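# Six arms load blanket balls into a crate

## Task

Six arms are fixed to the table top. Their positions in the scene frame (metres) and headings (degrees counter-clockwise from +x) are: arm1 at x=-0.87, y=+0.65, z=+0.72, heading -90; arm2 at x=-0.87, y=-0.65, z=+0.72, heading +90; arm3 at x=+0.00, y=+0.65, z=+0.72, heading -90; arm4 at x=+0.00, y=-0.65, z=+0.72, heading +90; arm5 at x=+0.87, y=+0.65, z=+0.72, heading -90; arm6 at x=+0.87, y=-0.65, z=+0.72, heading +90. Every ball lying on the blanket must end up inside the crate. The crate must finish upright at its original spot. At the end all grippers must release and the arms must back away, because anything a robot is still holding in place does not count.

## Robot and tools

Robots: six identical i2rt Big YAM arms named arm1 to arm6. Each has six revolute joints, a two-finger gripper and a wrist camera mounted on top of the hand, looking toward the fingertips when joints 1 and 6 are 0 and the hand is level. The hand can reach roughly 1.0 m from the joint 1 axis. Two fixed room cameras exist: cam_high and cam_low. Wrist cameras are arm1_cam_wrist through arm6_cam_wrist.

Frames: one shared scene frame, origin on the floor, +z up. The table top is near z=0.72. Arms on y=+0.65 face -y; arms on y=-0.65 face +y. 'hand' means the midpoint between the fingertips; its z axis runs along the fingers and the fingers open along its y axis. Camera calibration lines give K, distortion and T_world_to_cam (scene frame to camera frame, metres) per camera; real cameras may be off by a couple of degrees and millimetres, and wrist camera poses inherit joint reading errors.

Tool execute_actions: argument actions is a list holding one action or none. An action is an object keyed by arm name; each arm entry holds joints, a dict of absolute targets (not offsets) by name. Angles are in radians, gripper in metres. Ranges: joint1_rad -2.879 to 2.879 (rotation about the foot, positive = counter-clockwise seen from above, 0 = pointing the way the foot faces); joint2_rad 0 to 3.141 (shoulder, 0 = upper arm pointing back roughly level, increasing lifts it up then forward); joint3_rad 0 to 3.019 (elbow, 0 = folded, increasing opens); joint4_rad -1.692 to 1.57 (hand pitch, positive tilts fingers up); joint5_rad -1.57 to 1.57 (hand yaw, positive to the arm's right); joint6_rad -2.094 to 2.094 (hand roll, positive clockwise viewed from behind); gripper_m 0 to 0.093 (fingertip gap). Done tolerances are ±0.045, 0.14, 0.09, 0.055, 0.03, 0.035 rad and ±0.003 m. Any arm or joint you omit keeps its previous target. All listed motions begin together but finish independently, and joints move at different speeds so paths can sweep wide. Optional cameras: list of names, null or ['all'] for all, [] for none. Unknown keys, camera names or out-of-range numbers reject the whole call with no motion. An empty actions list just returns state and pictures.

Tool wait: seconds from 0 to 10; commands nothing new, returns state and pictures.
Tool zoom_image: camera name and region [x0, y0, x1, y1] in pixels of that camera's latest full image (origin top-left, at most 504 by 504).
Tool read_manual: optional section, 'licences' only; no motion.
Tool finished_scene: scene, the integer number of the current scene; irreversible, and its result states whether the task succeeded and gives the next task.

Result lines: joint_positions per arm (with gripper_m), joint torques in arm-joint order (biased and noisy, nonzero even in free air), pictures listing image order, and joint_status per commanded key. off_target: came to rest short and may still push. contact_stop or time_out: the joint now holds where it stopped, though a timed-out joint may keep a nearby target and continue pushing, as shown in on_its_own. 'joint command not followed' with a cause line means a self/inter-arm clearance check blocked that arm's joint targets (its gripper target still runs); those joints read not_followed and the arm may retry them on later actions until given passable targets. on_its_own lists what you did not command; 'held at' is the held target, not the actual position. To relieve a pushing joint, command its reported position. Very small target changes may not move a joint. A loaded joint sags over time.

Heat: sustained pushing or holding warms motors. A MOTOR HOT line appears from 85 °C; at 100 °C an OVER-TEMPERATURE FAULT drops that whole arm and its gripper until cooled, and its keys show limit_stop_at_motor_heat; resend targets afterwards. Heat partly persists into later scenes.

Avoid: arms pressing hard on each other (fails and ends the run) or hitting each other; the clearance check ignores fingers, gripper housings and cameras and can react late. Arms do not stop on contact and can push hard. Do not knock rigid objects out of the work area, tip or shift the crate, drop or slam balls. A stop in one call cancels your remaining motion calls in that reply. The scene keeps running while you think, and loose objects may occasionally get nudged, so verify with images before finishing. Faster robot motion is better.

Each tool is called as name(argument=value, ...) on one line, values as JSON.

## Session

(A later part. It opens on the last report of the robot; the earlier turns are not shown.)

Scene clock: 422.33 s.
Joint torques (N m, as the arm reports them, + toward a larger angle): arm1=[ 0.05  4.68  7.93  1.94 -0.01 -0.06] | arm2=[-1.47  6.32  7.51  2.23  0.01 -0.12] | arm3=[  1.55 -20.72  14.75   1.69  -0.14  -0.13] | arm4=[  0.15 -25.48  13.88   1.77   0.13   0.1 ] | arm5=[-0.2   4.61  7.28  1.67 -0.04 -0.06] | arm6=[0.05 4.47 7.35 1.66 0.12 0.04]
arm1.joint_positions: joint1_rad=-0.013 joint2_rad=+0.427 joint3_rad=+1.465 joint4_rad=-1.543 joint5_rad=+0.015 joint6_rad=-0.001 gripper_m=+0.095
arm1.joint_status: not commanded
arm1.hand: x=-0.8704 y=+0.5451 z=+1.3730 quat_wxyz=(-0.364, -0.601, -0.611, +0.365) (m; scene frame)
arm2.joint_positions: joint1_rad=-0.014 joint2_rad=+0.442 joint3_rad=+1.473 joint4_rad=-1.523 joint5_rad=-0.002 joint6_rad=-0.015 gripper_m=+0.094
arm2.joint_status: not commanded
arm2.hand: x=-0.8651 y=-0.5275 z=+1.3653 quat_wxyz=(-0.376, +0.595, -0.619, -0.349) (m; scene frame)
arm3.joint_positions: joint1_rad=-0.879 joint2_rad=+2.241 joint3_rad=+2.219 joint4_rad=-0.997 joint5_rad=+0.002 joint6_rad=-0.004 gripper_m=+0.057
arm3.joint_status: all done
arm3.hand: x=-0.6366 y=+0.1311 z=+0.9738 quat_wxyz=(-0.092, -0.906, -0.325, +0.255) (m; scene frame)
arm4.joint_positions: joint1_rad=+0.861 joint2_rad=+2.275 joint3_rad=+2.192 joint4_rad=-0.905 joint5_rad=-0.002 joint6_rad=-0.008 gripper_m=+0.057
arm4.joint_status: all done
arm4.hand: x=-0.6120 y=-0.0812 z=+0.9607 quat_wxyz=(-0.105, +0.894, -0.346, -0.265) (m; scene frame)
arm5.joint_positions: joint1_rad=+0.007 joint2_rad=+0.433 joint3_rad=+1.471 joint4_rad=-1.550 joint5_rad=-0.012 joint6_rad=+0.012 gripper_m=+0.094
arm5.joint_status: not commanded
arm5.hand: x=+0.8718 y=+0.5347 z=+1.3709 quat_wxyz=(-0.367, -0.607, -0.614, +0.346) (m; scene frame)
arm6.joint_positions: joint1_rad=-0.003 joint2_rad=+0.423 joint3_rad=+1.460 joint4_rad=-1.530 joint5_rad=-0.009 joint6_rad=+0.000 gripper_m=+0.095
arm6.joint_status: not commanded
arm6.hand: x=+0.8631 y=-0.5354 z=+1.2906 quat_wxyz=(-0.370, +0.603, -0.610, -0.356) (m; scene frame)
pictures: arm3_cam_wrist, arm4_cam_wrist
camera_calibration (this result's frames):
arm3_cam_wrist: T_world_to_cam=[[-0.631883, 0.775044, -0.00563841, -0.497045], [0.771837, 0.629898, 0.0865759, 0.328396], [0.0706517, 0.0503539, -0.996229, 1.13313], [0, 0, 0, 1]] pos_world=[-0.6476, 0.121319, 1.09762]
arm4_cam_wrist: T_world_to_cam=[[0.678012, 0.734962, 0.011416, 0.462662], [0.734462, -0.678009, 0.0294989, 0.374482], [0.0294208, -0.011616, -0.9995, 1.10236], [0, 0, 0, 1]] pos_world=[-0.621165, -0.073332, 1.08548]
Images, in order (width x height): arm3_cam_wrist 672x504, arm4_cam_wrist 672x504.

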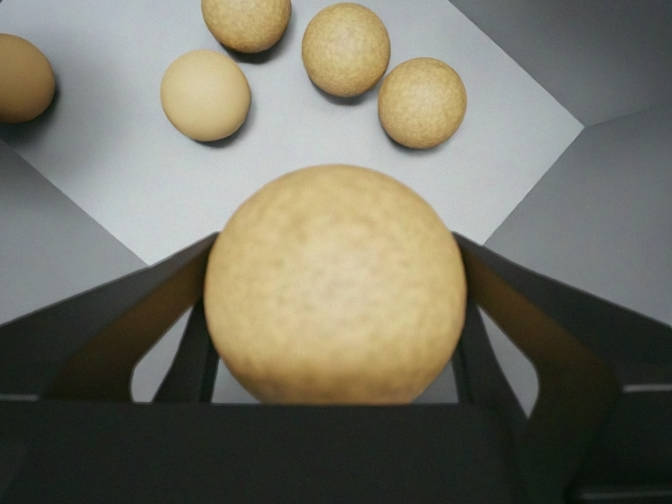

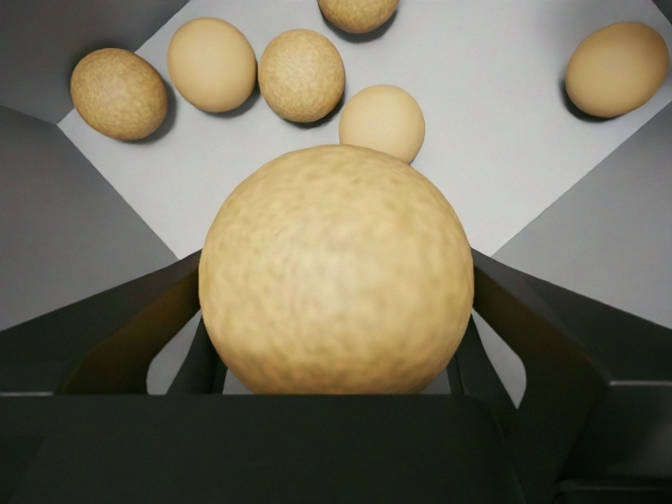

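execute_actions(actions=[{"arm3":{"joints":{"gripper_m":0.086}},"arm4":{"joints":{"gripper_m":0.084}}}], cameras=[])

execute_actions(actions=[{"arm3":{"joints":{"joint2_rad":1.4}},"arm4":{"joints":{"joint2_rad":1.4}}}], cameras=[])

execute_actions(actions=[{"arm3":{"joints":{"joint1_rad":-0.008,"joint3_rad":1.476,"joint4_rad":-0.9}},"arm4":{"joints":{"joint1_rad":0.556,"joint3_rad":1.702,"joint4_rad":-0.99}}}], cameras=[])

execute_actions(actions=[{"arm3":{"joints":{"joint2_rad":1.99}},"arm4":{"joints":{"joint2_rad":2.15}}}], cameras=["arm3_cam_wrist","arm4_cam_wrist","cam_high"])

Scene clock: 429.47 s.
Joint torques (N m, as the arm reports them, + toward a larger angle): arm1=[ 0.08  4.84  7.98  1.96  0.01 -0.05] | arm2=[-1.46  6.3   7.5   2.25  0.01 -0.12] | arm3=[  1.72 -20.77  14.7    1.76  -0.15  -0.13] | arm4=[  0.18 -25.31  13.87   1.78   0.12   0.1 ] | arm5=[-0.15  4.65  7.3   1.67 -0.04 -0.07] | arm6=[0.4  4.54 7.27 1.82 0.12 0.06]
arm1.joint_positions: joint1_rad=-0.013 joint2_rad=+0.427 joint3_rad=+1.465 joint4_rad=-1.543 joint5_rad=+0.015 joint6_rad=-0.001 gripper_m=+0.095
arm1.joint_status: not commanded
arm1.hand: x=-0.8704 y=+0.5451 z=+1.3730 quat_wxyz=(-0.364, -0.601, -0.611, +0.365) (m; scene frame)
arm2.joint_positions: joint1_rad=-0.014 joint2_rad=+0.442 joint3_rad=+1.473 joint4_rad=-1.523 joint5_rad=-0.002 joint6_rad=-0.015 gripper_m=+0.094
arm2.joint_status: not commanded
arm2.hand: x=-0.8651 y=-0.5275 z=+1.3653 quat_wxyz=(-0.376, +0.595, -0.619, -0.349) (m; scene frame)
arm3.joint_positions: joint1_rad=-0.879 joint2_rad=+2.241 joint3_rad=+2.219 joint4_rad=-0.997 joint5_rad=+0.002 joint6_rad=-0.004 gripper_m=+0.086
arm3.joint_status: all done
arm3.hand: x=-0.6366 y=+0.1311 z=+0.9738 quat_wxyz=(-0.092, -0.906, -0.325, +0.255) (m; scene frame)
arm4.joint_positions: joint1_rad=+0.861 joint2_rad=+2.275 joint3_rad=+2.192 joint4_rad=-0.905 joint5_rad=-0.002 joint6_rad=-0.008 gripper_m=+0.084
arm4.joint_status: all done
arm4.hand: x=-0.6120 y=-0.0812 z=+0.9607 quat_wxyz=(-0.105, +0.894, -0.346, -0.265) (m; scene frame)
arm5.joint_positions: joint1_rad=+0.007 joint2_rad=+0.433 joint3_rad=+1.471 joint4_rad=-1.550 joint5_rad=-0.012 joint6_rad=+0.012 gripper_m=+0.094
arm5.joint_status: not commanded
arm5.hand: x=+0.8718 y=+0.5347 z=+1.3709 quat_wxyz=(-0.367, -0.607, -0.614, +0.346) (m; scene frame)
arm6.joint_positions: joint1_rad=-0.003 joint2_rad=+0.423 joint3_rad=+1.460 joint4_rad=-1.530 joint5_rad=-0.009 joint6_rad=+0.000 gripper_m=+0.095
arm6.joint_status: not commanded
arm6.hand: x=+0.8631 y=-0.5354 z=+1.2906 quat_wxyz=(-0.370, +0.603, -0.610, -0.356) (m; scene frame)
pictures: none
No camera images: the call's "cameras" was empty. Leave "cameras" out to get every camera's image.

Scene clock: 431.83 s.
Joint torques (N m, as the arm reports them, + toward a larger angle): arm1=[-0.05  4.89  7.93  1.9   0.02 -0.04] | arm2=[-1.52  6.31  7.49  2.26  0.01 -0.12] | arm3=[ 1.46 -7.94 10.76  2.45 -0.13 -0.13] | arm4=[ 0.15 -9.49  9.55  2.19  0.13  0.11] | arm5=[-0.16  4.65  7.28  1.68 -0.05 -0.06] | arm6=[0.5  4.3  7.04 1.81 0.08 0.  ]
arm1.joint_positions: joint1_rad=-0.013 joint2_rad=+0.427 joint3_rad=+1.465 joint4_rad=-1.543 joint5_rad=+0.015 joint6_rad=-0.001 gripper_m=+0.095
arm1.joint_status: not commanded
arm1.hand: x=-0.8704 y=+0.5451 z=+1.3730 quat_wxyz=(-0.364, -0.601, -0.611, +0.365) (m; scene frame)
arm2.joint_positions: joint1_rad=-0.014 joint2_rad=+0.442 joint3_rad=+1.473 joint4_rad=-1.523 joint5_rad=-0.002 joint6_rad=-0.015 gripper_m=+0.094
arm2.joint_status: not commanded
arm2.hand: x=-0.8651 y=-0.5275 z=+1.3653 quat_wxyz=(-0.376, +0.595, -0.619, -0.349) (m; scene frame)
arm3.joint_positions: joint1_rad=-0.879 joint2_rad=+1.386 joint3_rad=+2.231 joint4_rad=-0.997 joint5_rad=+0.002 joint6_rad=-0.004 gripper_m=+0.086
arm3.joint_status: all done
arm3.hand: x=-0.4033 y=+0.3254 z=+1.5706 quat_wxyz=(-0.218, -0.716, -0.255, +0.613) (m; scene frame)
arm4.joint_positions: joint1_rad=+0.861 joint2_rad=+1.391 joint3_rad=+2.212 joint4_rad=-0.899 joint5_rad=-0.002 joint6_rad=-0.008 gripper_m=+0.084
arm4.joint_status: all done
arm4.hand: x=-0.3893 y=-0.2901 z=+1.5997 quat_wxyz=(-0.250, +0.686, -0.265, -0.630) (m; scene frame)
arm5.joint_positions: joint1_rad=+0.007 joint2_rad=+0.433 joint3_rad=+1.471 joint4_rad=-1.550 joint5_rad=-0.012 joint6_rad=+0.012 gripper_m=+0.094
arm5.joint_status: not commanded
arm5.hand: x=+0.8718 y=+0.5347 z=+1.3709 quat_wxyz=(-0.367, -0.607, -0.614, +0.346) (m; scene frame)
arm6.joint_positions: joint1_rad=-0.003 joint2_rad=+0.423 joint3_rad=+1.460 joint4_rad=-1.530 joint5_rad=-0.009 joint6_rad=+0.000 gripper_m=+0.095
arm6.joint_status: not commanded
arm6.hand: x=+0.8631 y=-0.5354 z=+1.2906 quat_wxyz=(-0.370, +0.603, -0.610, -0.356) (m; scene frame)
pictures: none
No camera images: the call's "cameras" was empty. Leave "cameras" out to get every camera's image.

Scene clock: 433.50 s.
Joint torques (N m, as the arm reports them, + toward a larger angle): arm1=[ 0.09  4.86  7.91  1.91  0.01 -0.02] | arm2=[-1.49  6.24  7.51  2.25  0.01 -0.12] | arm3=[  1.12 -11.81  12.6    2.44   0.01  -0.12] | arm4=[  0.69 -13.46  11.42   1.9    0.01   0.11] | arm5=[-0.17  4.62  7.29  1.69 -0.04 -0.06] | arm6=[0.8  4.62 7.3  1.86 0.12 0.02]
arm1.joint_positions: joint1_rad=-0.013 joint2_rad=+0.427 joint3_rad=+1.465 joint4_rad=-1.543 joint5_rad=+0.015 joint6_rad=-0.001 gripper_m=+0.095
arm1.joint_status: not commanded
arm1.hand: x=-0.8704 y=+0.5451 z=+1.3730 quat_wxyz=(-0.364, -0.601, -0.611, +0.365) (m; scene frame)
arm2.joint_positions: joint1_rad=-0.014 joint2_rad=+0.442 joint3_rad=+1.473 joint4_rad=-1.523 joint5_rad=-0.002 joint6_rad=-0.015 gripper_m=+0.094
arm2.joint_status: not commanded
arm2.hand: x=-0.8651 y=-0.5275 z=+1.3653 quat_wxyz=(-0.376, +0.595, -0.619, -0.349) (m; scene frame)
arm3.joint_positions: joint1_rad=+0.000 joint2_rad=+1.394 joint3_rad=+1.470 joint4_rad=-0.908 joint5_rad=-0.002 joint6_rad=-0.004 gripper_m=+0.086
arm3.joint_status: all done
arm3.hand: x=-0.0055 y=+0.0821 z=+1.1720 quat_wxyz=(-0.257, -0.660, -0.658, +0.255) (m; scene frame)
arm4.joint_positions: joint1_rad=+0.550 joint2_rad=+1.404 joint3_rad=+1.701 joint4_rad=-0.988 joint5_rad=+0.001 joint6_rad=-0.008 gripper_m=+0.084
arm4.joint_status: all done
arm4.hand: x=-0.2856 y=-0.1425 z=+1.2943 quat_wxyz=(-0.217, +0.784, -0.454, -0.364) (m; scene frame)
arm5.joint_positions: joint1_rad=+0.007 joint2_rad=+0.433 joint3_rad=+1.471 joint4_rad=-1.550 joint5_rad=-0.012 joint6_rad=+0.012 gripper_m=+0.094
arm5.joint_status: not commanded
arm5.hand: x=+0.8718 y=+0.5347 z=+1.3709 quat_wxyz=(-0.367, -0.607, -0.614, +0.346) (m; scene frame)
arm6.joint_positions: joint1_rad=-0.003 joint2_rad=+0.423 joint3_rad=+1.460 joint4_rad=-1.530 joint5_rad=-0.009 joint6_rad=+0.000 gripper_m=+0.095
arm6.joint_status: not commanded
arm6.hand: x=+0.8631 y=-0.5354 z=+1.2906 quat_wxyz=(-0.370, +0.603, -0.610, -0.356) (m; scene frame)
pictures: none
No camera images: the call's "cameras" was empty. Leave "cameras" out to get every camera's image.

Scene clock: 435.27 s.
Joint torques (N m, as the arm reports them, + toward a larger angle): arm1=[ 0.02  4.85  7.98  1.94  0.01 -0.05] | arm2=[-1.47  6.23  7.5   2.25  0.01 -0.12] | arm3=[  0.78 -17.32  11.55   1.34   0.02  -0.14] | arm4=[  0.74 -22.2   10.82   0.57   0.     0.1 ] | arm5=[-0.1   4.65  7.29  1.67 -0.04 -0.06] | arm6=[0.97 3.76 7.29 1.74 0.13 0.02]
arm1.joint_positions: joint1_rad=-0.013 joint2_rad=+0.427 joint3_rad=+1.465 joint4_rad=-1.543 joint5_rad=+0.015 joint6_rad=-0.001 gripper_m=+0.095
arm1.joint_status: not commanded
arm1.hand: x=-0.8704 y=+0.5451 z=+1.3730 quat_wxyz=(-0.364, -0.601, -0.611, +0.365) (m; scene frame)
arm2.joint_positions: joint1_rad=-0.014 joint2_rad=+0.442 joint3_rad=+1.473 joint4_rad=-1.523 joint5_rad=-0.002 joint6_rad=-0.015 gripper_m=+0.094
arm2.joint_status: not commanded
arm2.hand: x=-0.8651 y=-0.5275 z=+1.3653 quat_wxyz=(-0.376, +0.595, -0.619, -0.349) (m; scene frame)
arm3.joint_positions: joint1_rad=+0.000 joint2_rad=+1.980 joint3_rad=+1.456 joint4_rad=-0.908 joint5_rad=-0.002 joint6_rad=-0.004 gripper_m=+0.086
arm3.joint_status: all done
arm3.hand: x=-0.0042 y=+0.0505 z=+0.8257 quat_wxyz=(-0.052, -0.706, -0.704, +0.048) (m; scene frame)
arm4.joint_positions: joint1_rad=+0.550 joint2_rad=+2.142 joint3_rad=+1.688 joint4_rad=-0.988 joint5_rad=+0.001 joint6_rad=-0.008 gripper_m=+0.084
arm4.joint_status: all done
arm4.hand: x=-0.3213 y=-0.0755 z=+0.8245 quat_wxyz=(-0.033, +0.863, -0.501, -0.052) (m; scene frame)
arm5.joint_positions: joint1_rad=+0.007 joint2_rad=+0.433 joint3_rad=+1.471 joint4_rad=-1.550 joint5_rad=-0.012 joint6_rad=+0.012 gripper_m=+0.094
arm5.joint_status: not commanded
arm5.hand: x=+0.8718 y=+0.5347 z=+1.3709 quat_wxyz=(-0.367, -0.607, -0.614, +0.346) (m; scene frame)
arm6.joint_positions: joint1_rad=-0.003 joint2_rad=+0.423 joint3_rad=+1.460 joint4_rad=-1.530 joint5_rad=-0.009 joint6_rad=+0.000 gripper_m=+0.095
arm6.joint_status: not commanded
arm6.hand: x=+0.8631 y=-0.5354 z=+1.2906 quat_wxyz=(-0.370, +0.603, -0.610, -0.356) (m; scene frame)
pictures: arm3_cam_wrist, arm4_cam_wrist, cam_high
camera_calibration (this result's frames):
arm3_cam_wrist: T_world_to_cam=[[-0.999932, 0.00811332, -0.00833827, 0.00363064], [0.00317615, 0.879855, 0.475232, -0.432934], [0.0111922, 0.475173, -0.879821, 0.827117], [0, 0, 0, 1]] pos_world=[-0.00425178, -0.0121338, 0.933489]
arm4_cam_wrist: T_world_to_cam=[[0.868692, 0.495179, 0.0131212, 0.304664], [0.432998, -0.771941, 0.465425, -0.294511], [0.240597, -0.39863, -0.88499, 0.901982], [0, 0, 0, 1]] pos_world=[-0.354151, -0.0186515, 0.931321]
Images, in order (width x height): arm3_cam_wrist 672x504, arm4_cam_wrist 672x504, cam_high 672x504.

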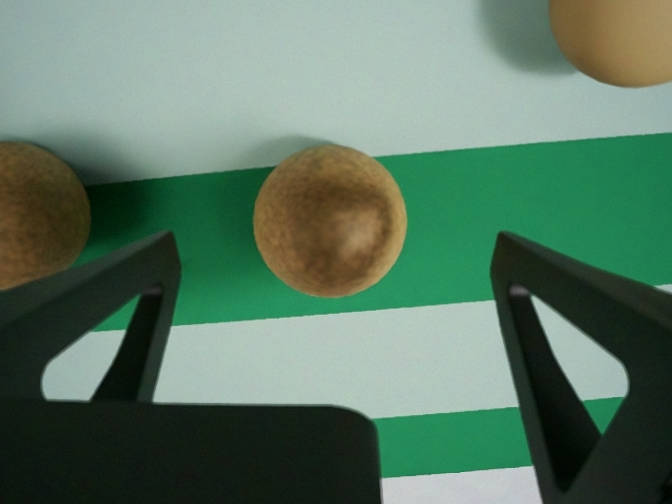

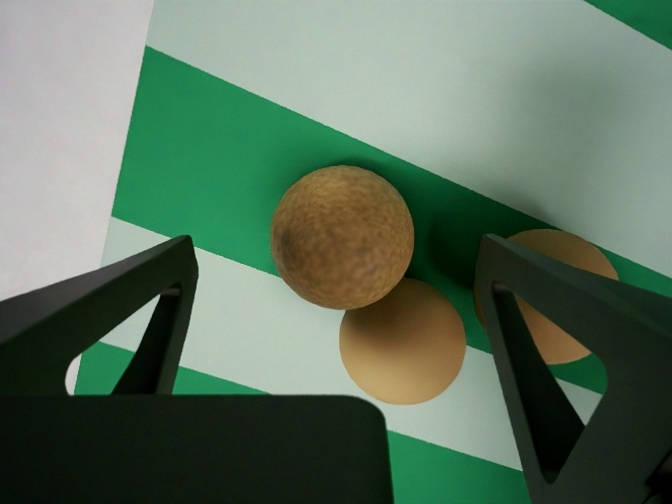

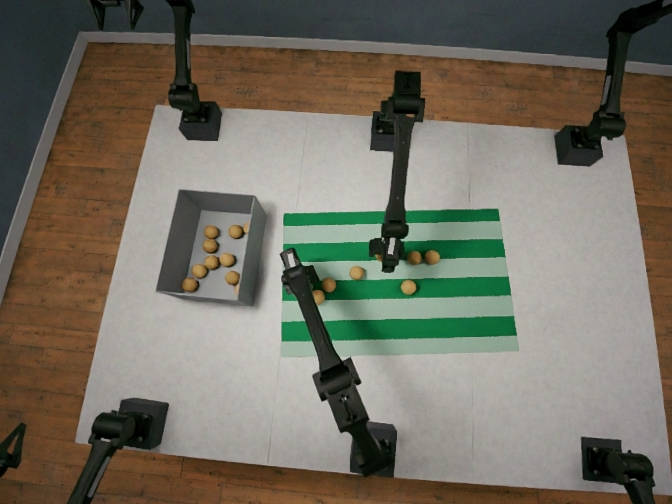

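execute_actions(actions=[{"arm3":{"joints":{"joint2_rad":2.12}},"arm4":{"joints":{"joint2_rad":2.275}}}], cameras=["arm3_cam_wrist","arm4_cam_wrist"])

execute_actions(actions=[{"arm3":{"joints":{"gripper_m":0.05}},"arm4":{"joints":{"gripper_m":0.05}}}], cameras=["arm3_cam_wrist","arm4_cam_wrist"])

Scene clock: 442.23 s.
Joint torques (N m, as the arm reports them, + toward a larger angle): arm1=[ 0.12  4.83  7.95  1.98  0.   -0.04] | arm2=[-1.49  6.3   7.52  2.25  0.01 -0.12] | arm3=[  0.96 -18.41  10.39   1.09   0.02  -0.1 ] | arm4=[  0.84 -22.77   9.62   0.44  -0.06   0.1 ] | arm5=[-0.15  4.68  7.26  1.71 -0.04 -0.07] | arm6=[0.53 3.77 7.29 1.59 0.12 0.02]
arm1.joint_positions: joint1_rad=-0.013 joint2_rad=+0.427 joint3_rad=+1.465 joint4_rad=-1.543 joint5_rad=+0.015 joint6_rad=-0.001 gripper_m=+0.095
arm1.joint_status: not commanded
arm1.hand: x=-0.8704 y=+0.5451 z=+1.3730 quat_wxyz=(-0.364, -0.601, -0.611, +0.365) (m; scene frame)
arm2.joint_positions: joint1_rad=-0.014 joint2_rad=+0.442 joint3_rad=+1.473 joint4_rad=-1.523 joint5_rad=-0.002 joint6_rad=-0.015 gripper_m=+0.094
arm2.joint_status: not commanded
arm2.hand: x=-0.8651 y=-0.5275 z=+1.3653 quat_wxyz=(-0.376, +0.595, -0.619, -0.349) (m; scene frame)
arm3.joint_positions: joint1_rad=+0.000 joint2_rad=+2.121 joint3_rad=+1.456 joint4_rad=-0.908 joint5_rad=-0.002 joint6_rad=-0.004 gripper_m=+0.086
arm3.joint_status: all done
arm3.hand: x=-0.0037 y=+0.0721 z=+0.7459 quat_wxyz=(-0.002, -0.708, -0.706, -0.002) (m; scene frame)
arm4.joint_positions: joint1_rad=+0.552 joint2_rad=+2.264 joint3_rad=+1.691 joint4_rad=-0.989 joint5_rad=+0.002 joint6_rad=-0.008 gripper_m=+0.084
arm4.joint_status: all done
arm4.hand: x=-0.3123 y=-0.0925 z=+0.7495 quat_wxyz=(-0.004, +0.865, -0.501, -0.001) (m; scene frame)
arm5.joint_positions: joint1_rad=+0.007 joint2_rad=+0.433 joint3_rad=+1.471 joint4_rad=-1.550 joint5_rad=-0.012 joint6_rad=+0.012 gripper_m=+0.094
arm5.joint_status: not commanded
arm5.hand: x=+0.8718 y=+0.5347 z=+1.3709 quat_wxyz=(-0.367, -0.607, -0.614, +0.346) (m; scene frame)
arm6.joint_positions: joint1_rad=-0.003 joint2_rad=+0.423 joint3_rad=+1.460 joint4_rad=-1.530 joint5_rad=-0.009 joint6_rad=+0.000 gripper_m=+0.095
arm6.joint_status: not commanded
arm6.hand: x=+0.8631 y=-0.5354 z=+1.2906 quat_wxyz=(-0.370, +0.603, -0.610, -0.356) (m; scene frame)
pictures: arm3_cam_wrist, arm4_cam_wrist
camera_calibration (this result's frames):
arm3_cam_wrist: T_world_to_cam=[[-0.99993, 0.00863307, -0.00807956, 0.0030611], [0.00215068, 0.804708, 0.593667, -0.496937], [0.0116269, 0.593608, -0.80467, 0.682124], [0, 0, 0, 1]] pos_world=[-0.00380133, -0.00505168, 0.843925]
arm4_cam_wrist: T_world_to_cam=[[0.867388, 0.497443, 0.0137082, 0.305604], [0.402948, -0.71825, 0.56723, -0.357427], [0.292011, -0.486485, -0.823445, 0.788432], [0, 0, 0, 1]] pos_world=[-0.351283, -0.0251815, 0.847784]
Images, in order (width x height): arm3_cam_wrist 672x504, arm4_cam_wrist 672x504.

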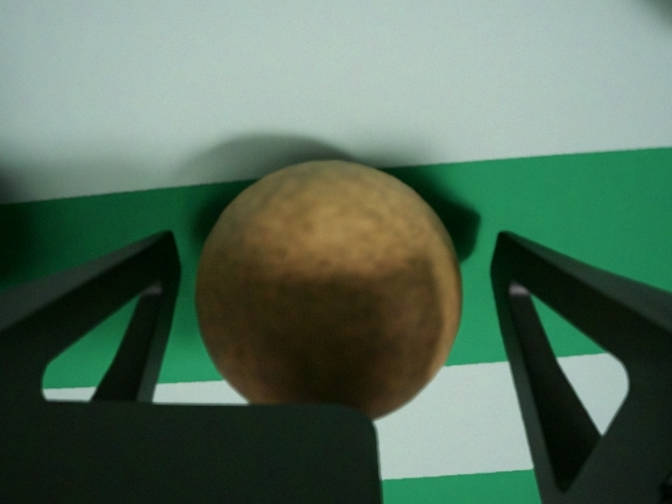

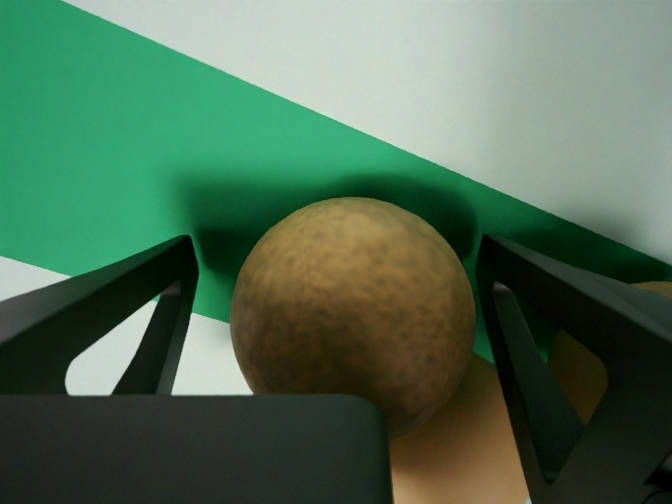

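Scene clock: 442.80 s.
Joint torques (N m, as the arm reports them, + toward a larger angle): arm1=[ 0.    4.63  7.97  2.02  0.02 -0.04] | arm2=[-1.48  6.24  7.5   2.24  0.01 -0.12] | arm3=[  1.29 -18.52  10.4    0.92  -0.02  -0.13] | arm4=[  0.65 -22.69   9.66   0.44  -0.04   0.1 ] | arm5=[-0.21  4.61  7.29  1.68 -0.04 -0.06] | arm6=[0.71 4.26 7.22 1.86 0.11 0.05]
arm1.joint_positions: joint1_rad=-0.013 joint2_rad=+0.427 joint3_rad=+1.465 joint4_rad=-1.543 joint5_rad=+0.015 joint6_rad=-0.001 gripper_m=+0.095
arm1.joint_status: not commanded
arm1.hand: x=-0.8704 y=+0.5451 z=+1.3730 quat_wxyz=(-0.364, -0.601, -0.611, +0.365) (m; scene frame)
arm2.joint_positions: joint1_rad=-0.014 joint2_rad=+0.442 joint3_rad=+1.473 joint4_rad=-1.523 joint5_rad=-0.002 joint6_rad=-0.015 gripper_m=+0.094
arm2.joint_status: not commanded
arm2.hand: x=-0.8651 y=-0.5275 z=+1.3653 quat_wxyz=(-0.376, +0.595, -0.619, -0.349) (m; scene frame)
arm3.joint_positions: joint1_rad=+0.000 joint2_rad=+2.121 joint3_rad=+1.456 joint4_rad=-0.908 joint5_rad=-0.001 joint6_rad=-0.004 gripper_m=+0.056
arm3.joint_status: gripper_m off_target (ended at +0.056, target +0.050)
arm3.hand: x=-0.0038 y=+0.0721 z=+0.7459 quat_wxyz=(-0.002, -0.708, -0.706, -0.002) (m; scene frame)
arm4.joint_positions: joint1_rad=+0.552 joint2_rad=+2.264 joint3_rad=+1.691 joint4_rad=-0.989 joint5_rad=+0.002 joint6_rad=-0.008 gripper_m=+0.056
arm4.joint_status: gripper_m off_target (ended at +0.056, target +0.050)
arm4.hand: x=-0.3123 y=-0.0926 z=+0.7495 quat_wxyz=(-0.004, +0.865, -0.501, -0.001) (m; scene frame)
arm5.joint_positions: joint1_rad=+0.007 joint2_rad=+0.433 joint3_rad=+1.471 joint4_rad=-1.550 joint5_rad=-0.012 joint6_rad=+0.012 gripper_m=+0.094
arm5.joint_status: not commanded
arm5.hand: x=+0.8718 y=+0.5347 z=+1.3709 quat_wxyz=(-0.367, -0.607, -0.614, +0.346) (m; scene frame)
arm6.joint_positions: joint1_rad=-0.003 joint2_rad=+0.423 joint3_rad=+1.460 joint4_rad=-1.530 joint5_rad=-0.009 joint6_rad=+0.000 gripper_m=+0.095
arm6.joint_status: not commanded
arm6.hand: x=+0.8631 y=-0.5354 z=+1.2906 quat_wxyz=(-0.370, +0.603, -0.610, -0.356) (m; scene frame)
pictures: arm3_cam_wrist, arm4_cam_wrist
camera_calibration (this result's frames):
arm3_cam_wrist: T_world_to_cam=[[-0.999933, 0.00863319, -0.0076981, 0.00271096], [0.00237723, 0.804706, 0.593668, -0.496937], [0.01132, 0.59361, -0.804673, 0.682125], [0, 0, 0, 1]] pos_world=[-0.00382952, -0.0050515, 0.843925]
arm4_cam_wrist: T_world_to_cam=[[0.867392, 0.497447, 0.0133268, 0.305957], [0.403138, -0.718143, 0.567231, -0.357358], [0.291738, -0.486639, -0.823451, 0.788338], [0, 0, 0, 1]] pos_world=[-0.351308, -0.0251954, 0.847784]
Images, in order (width x height): arm3_cam_wrist 672x504, arm4_cam_wrist 672x504.

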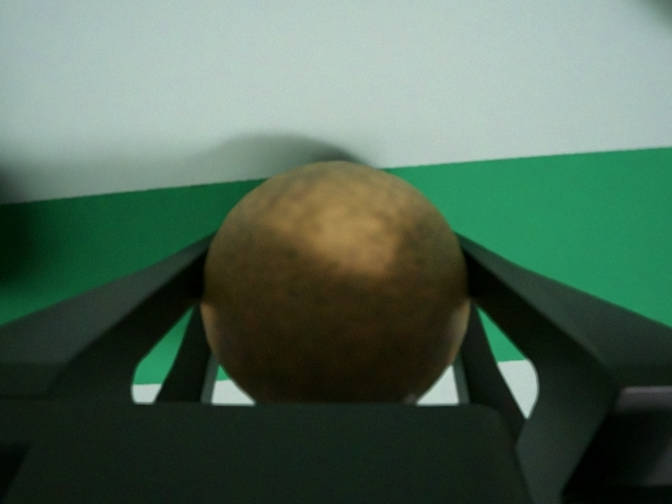

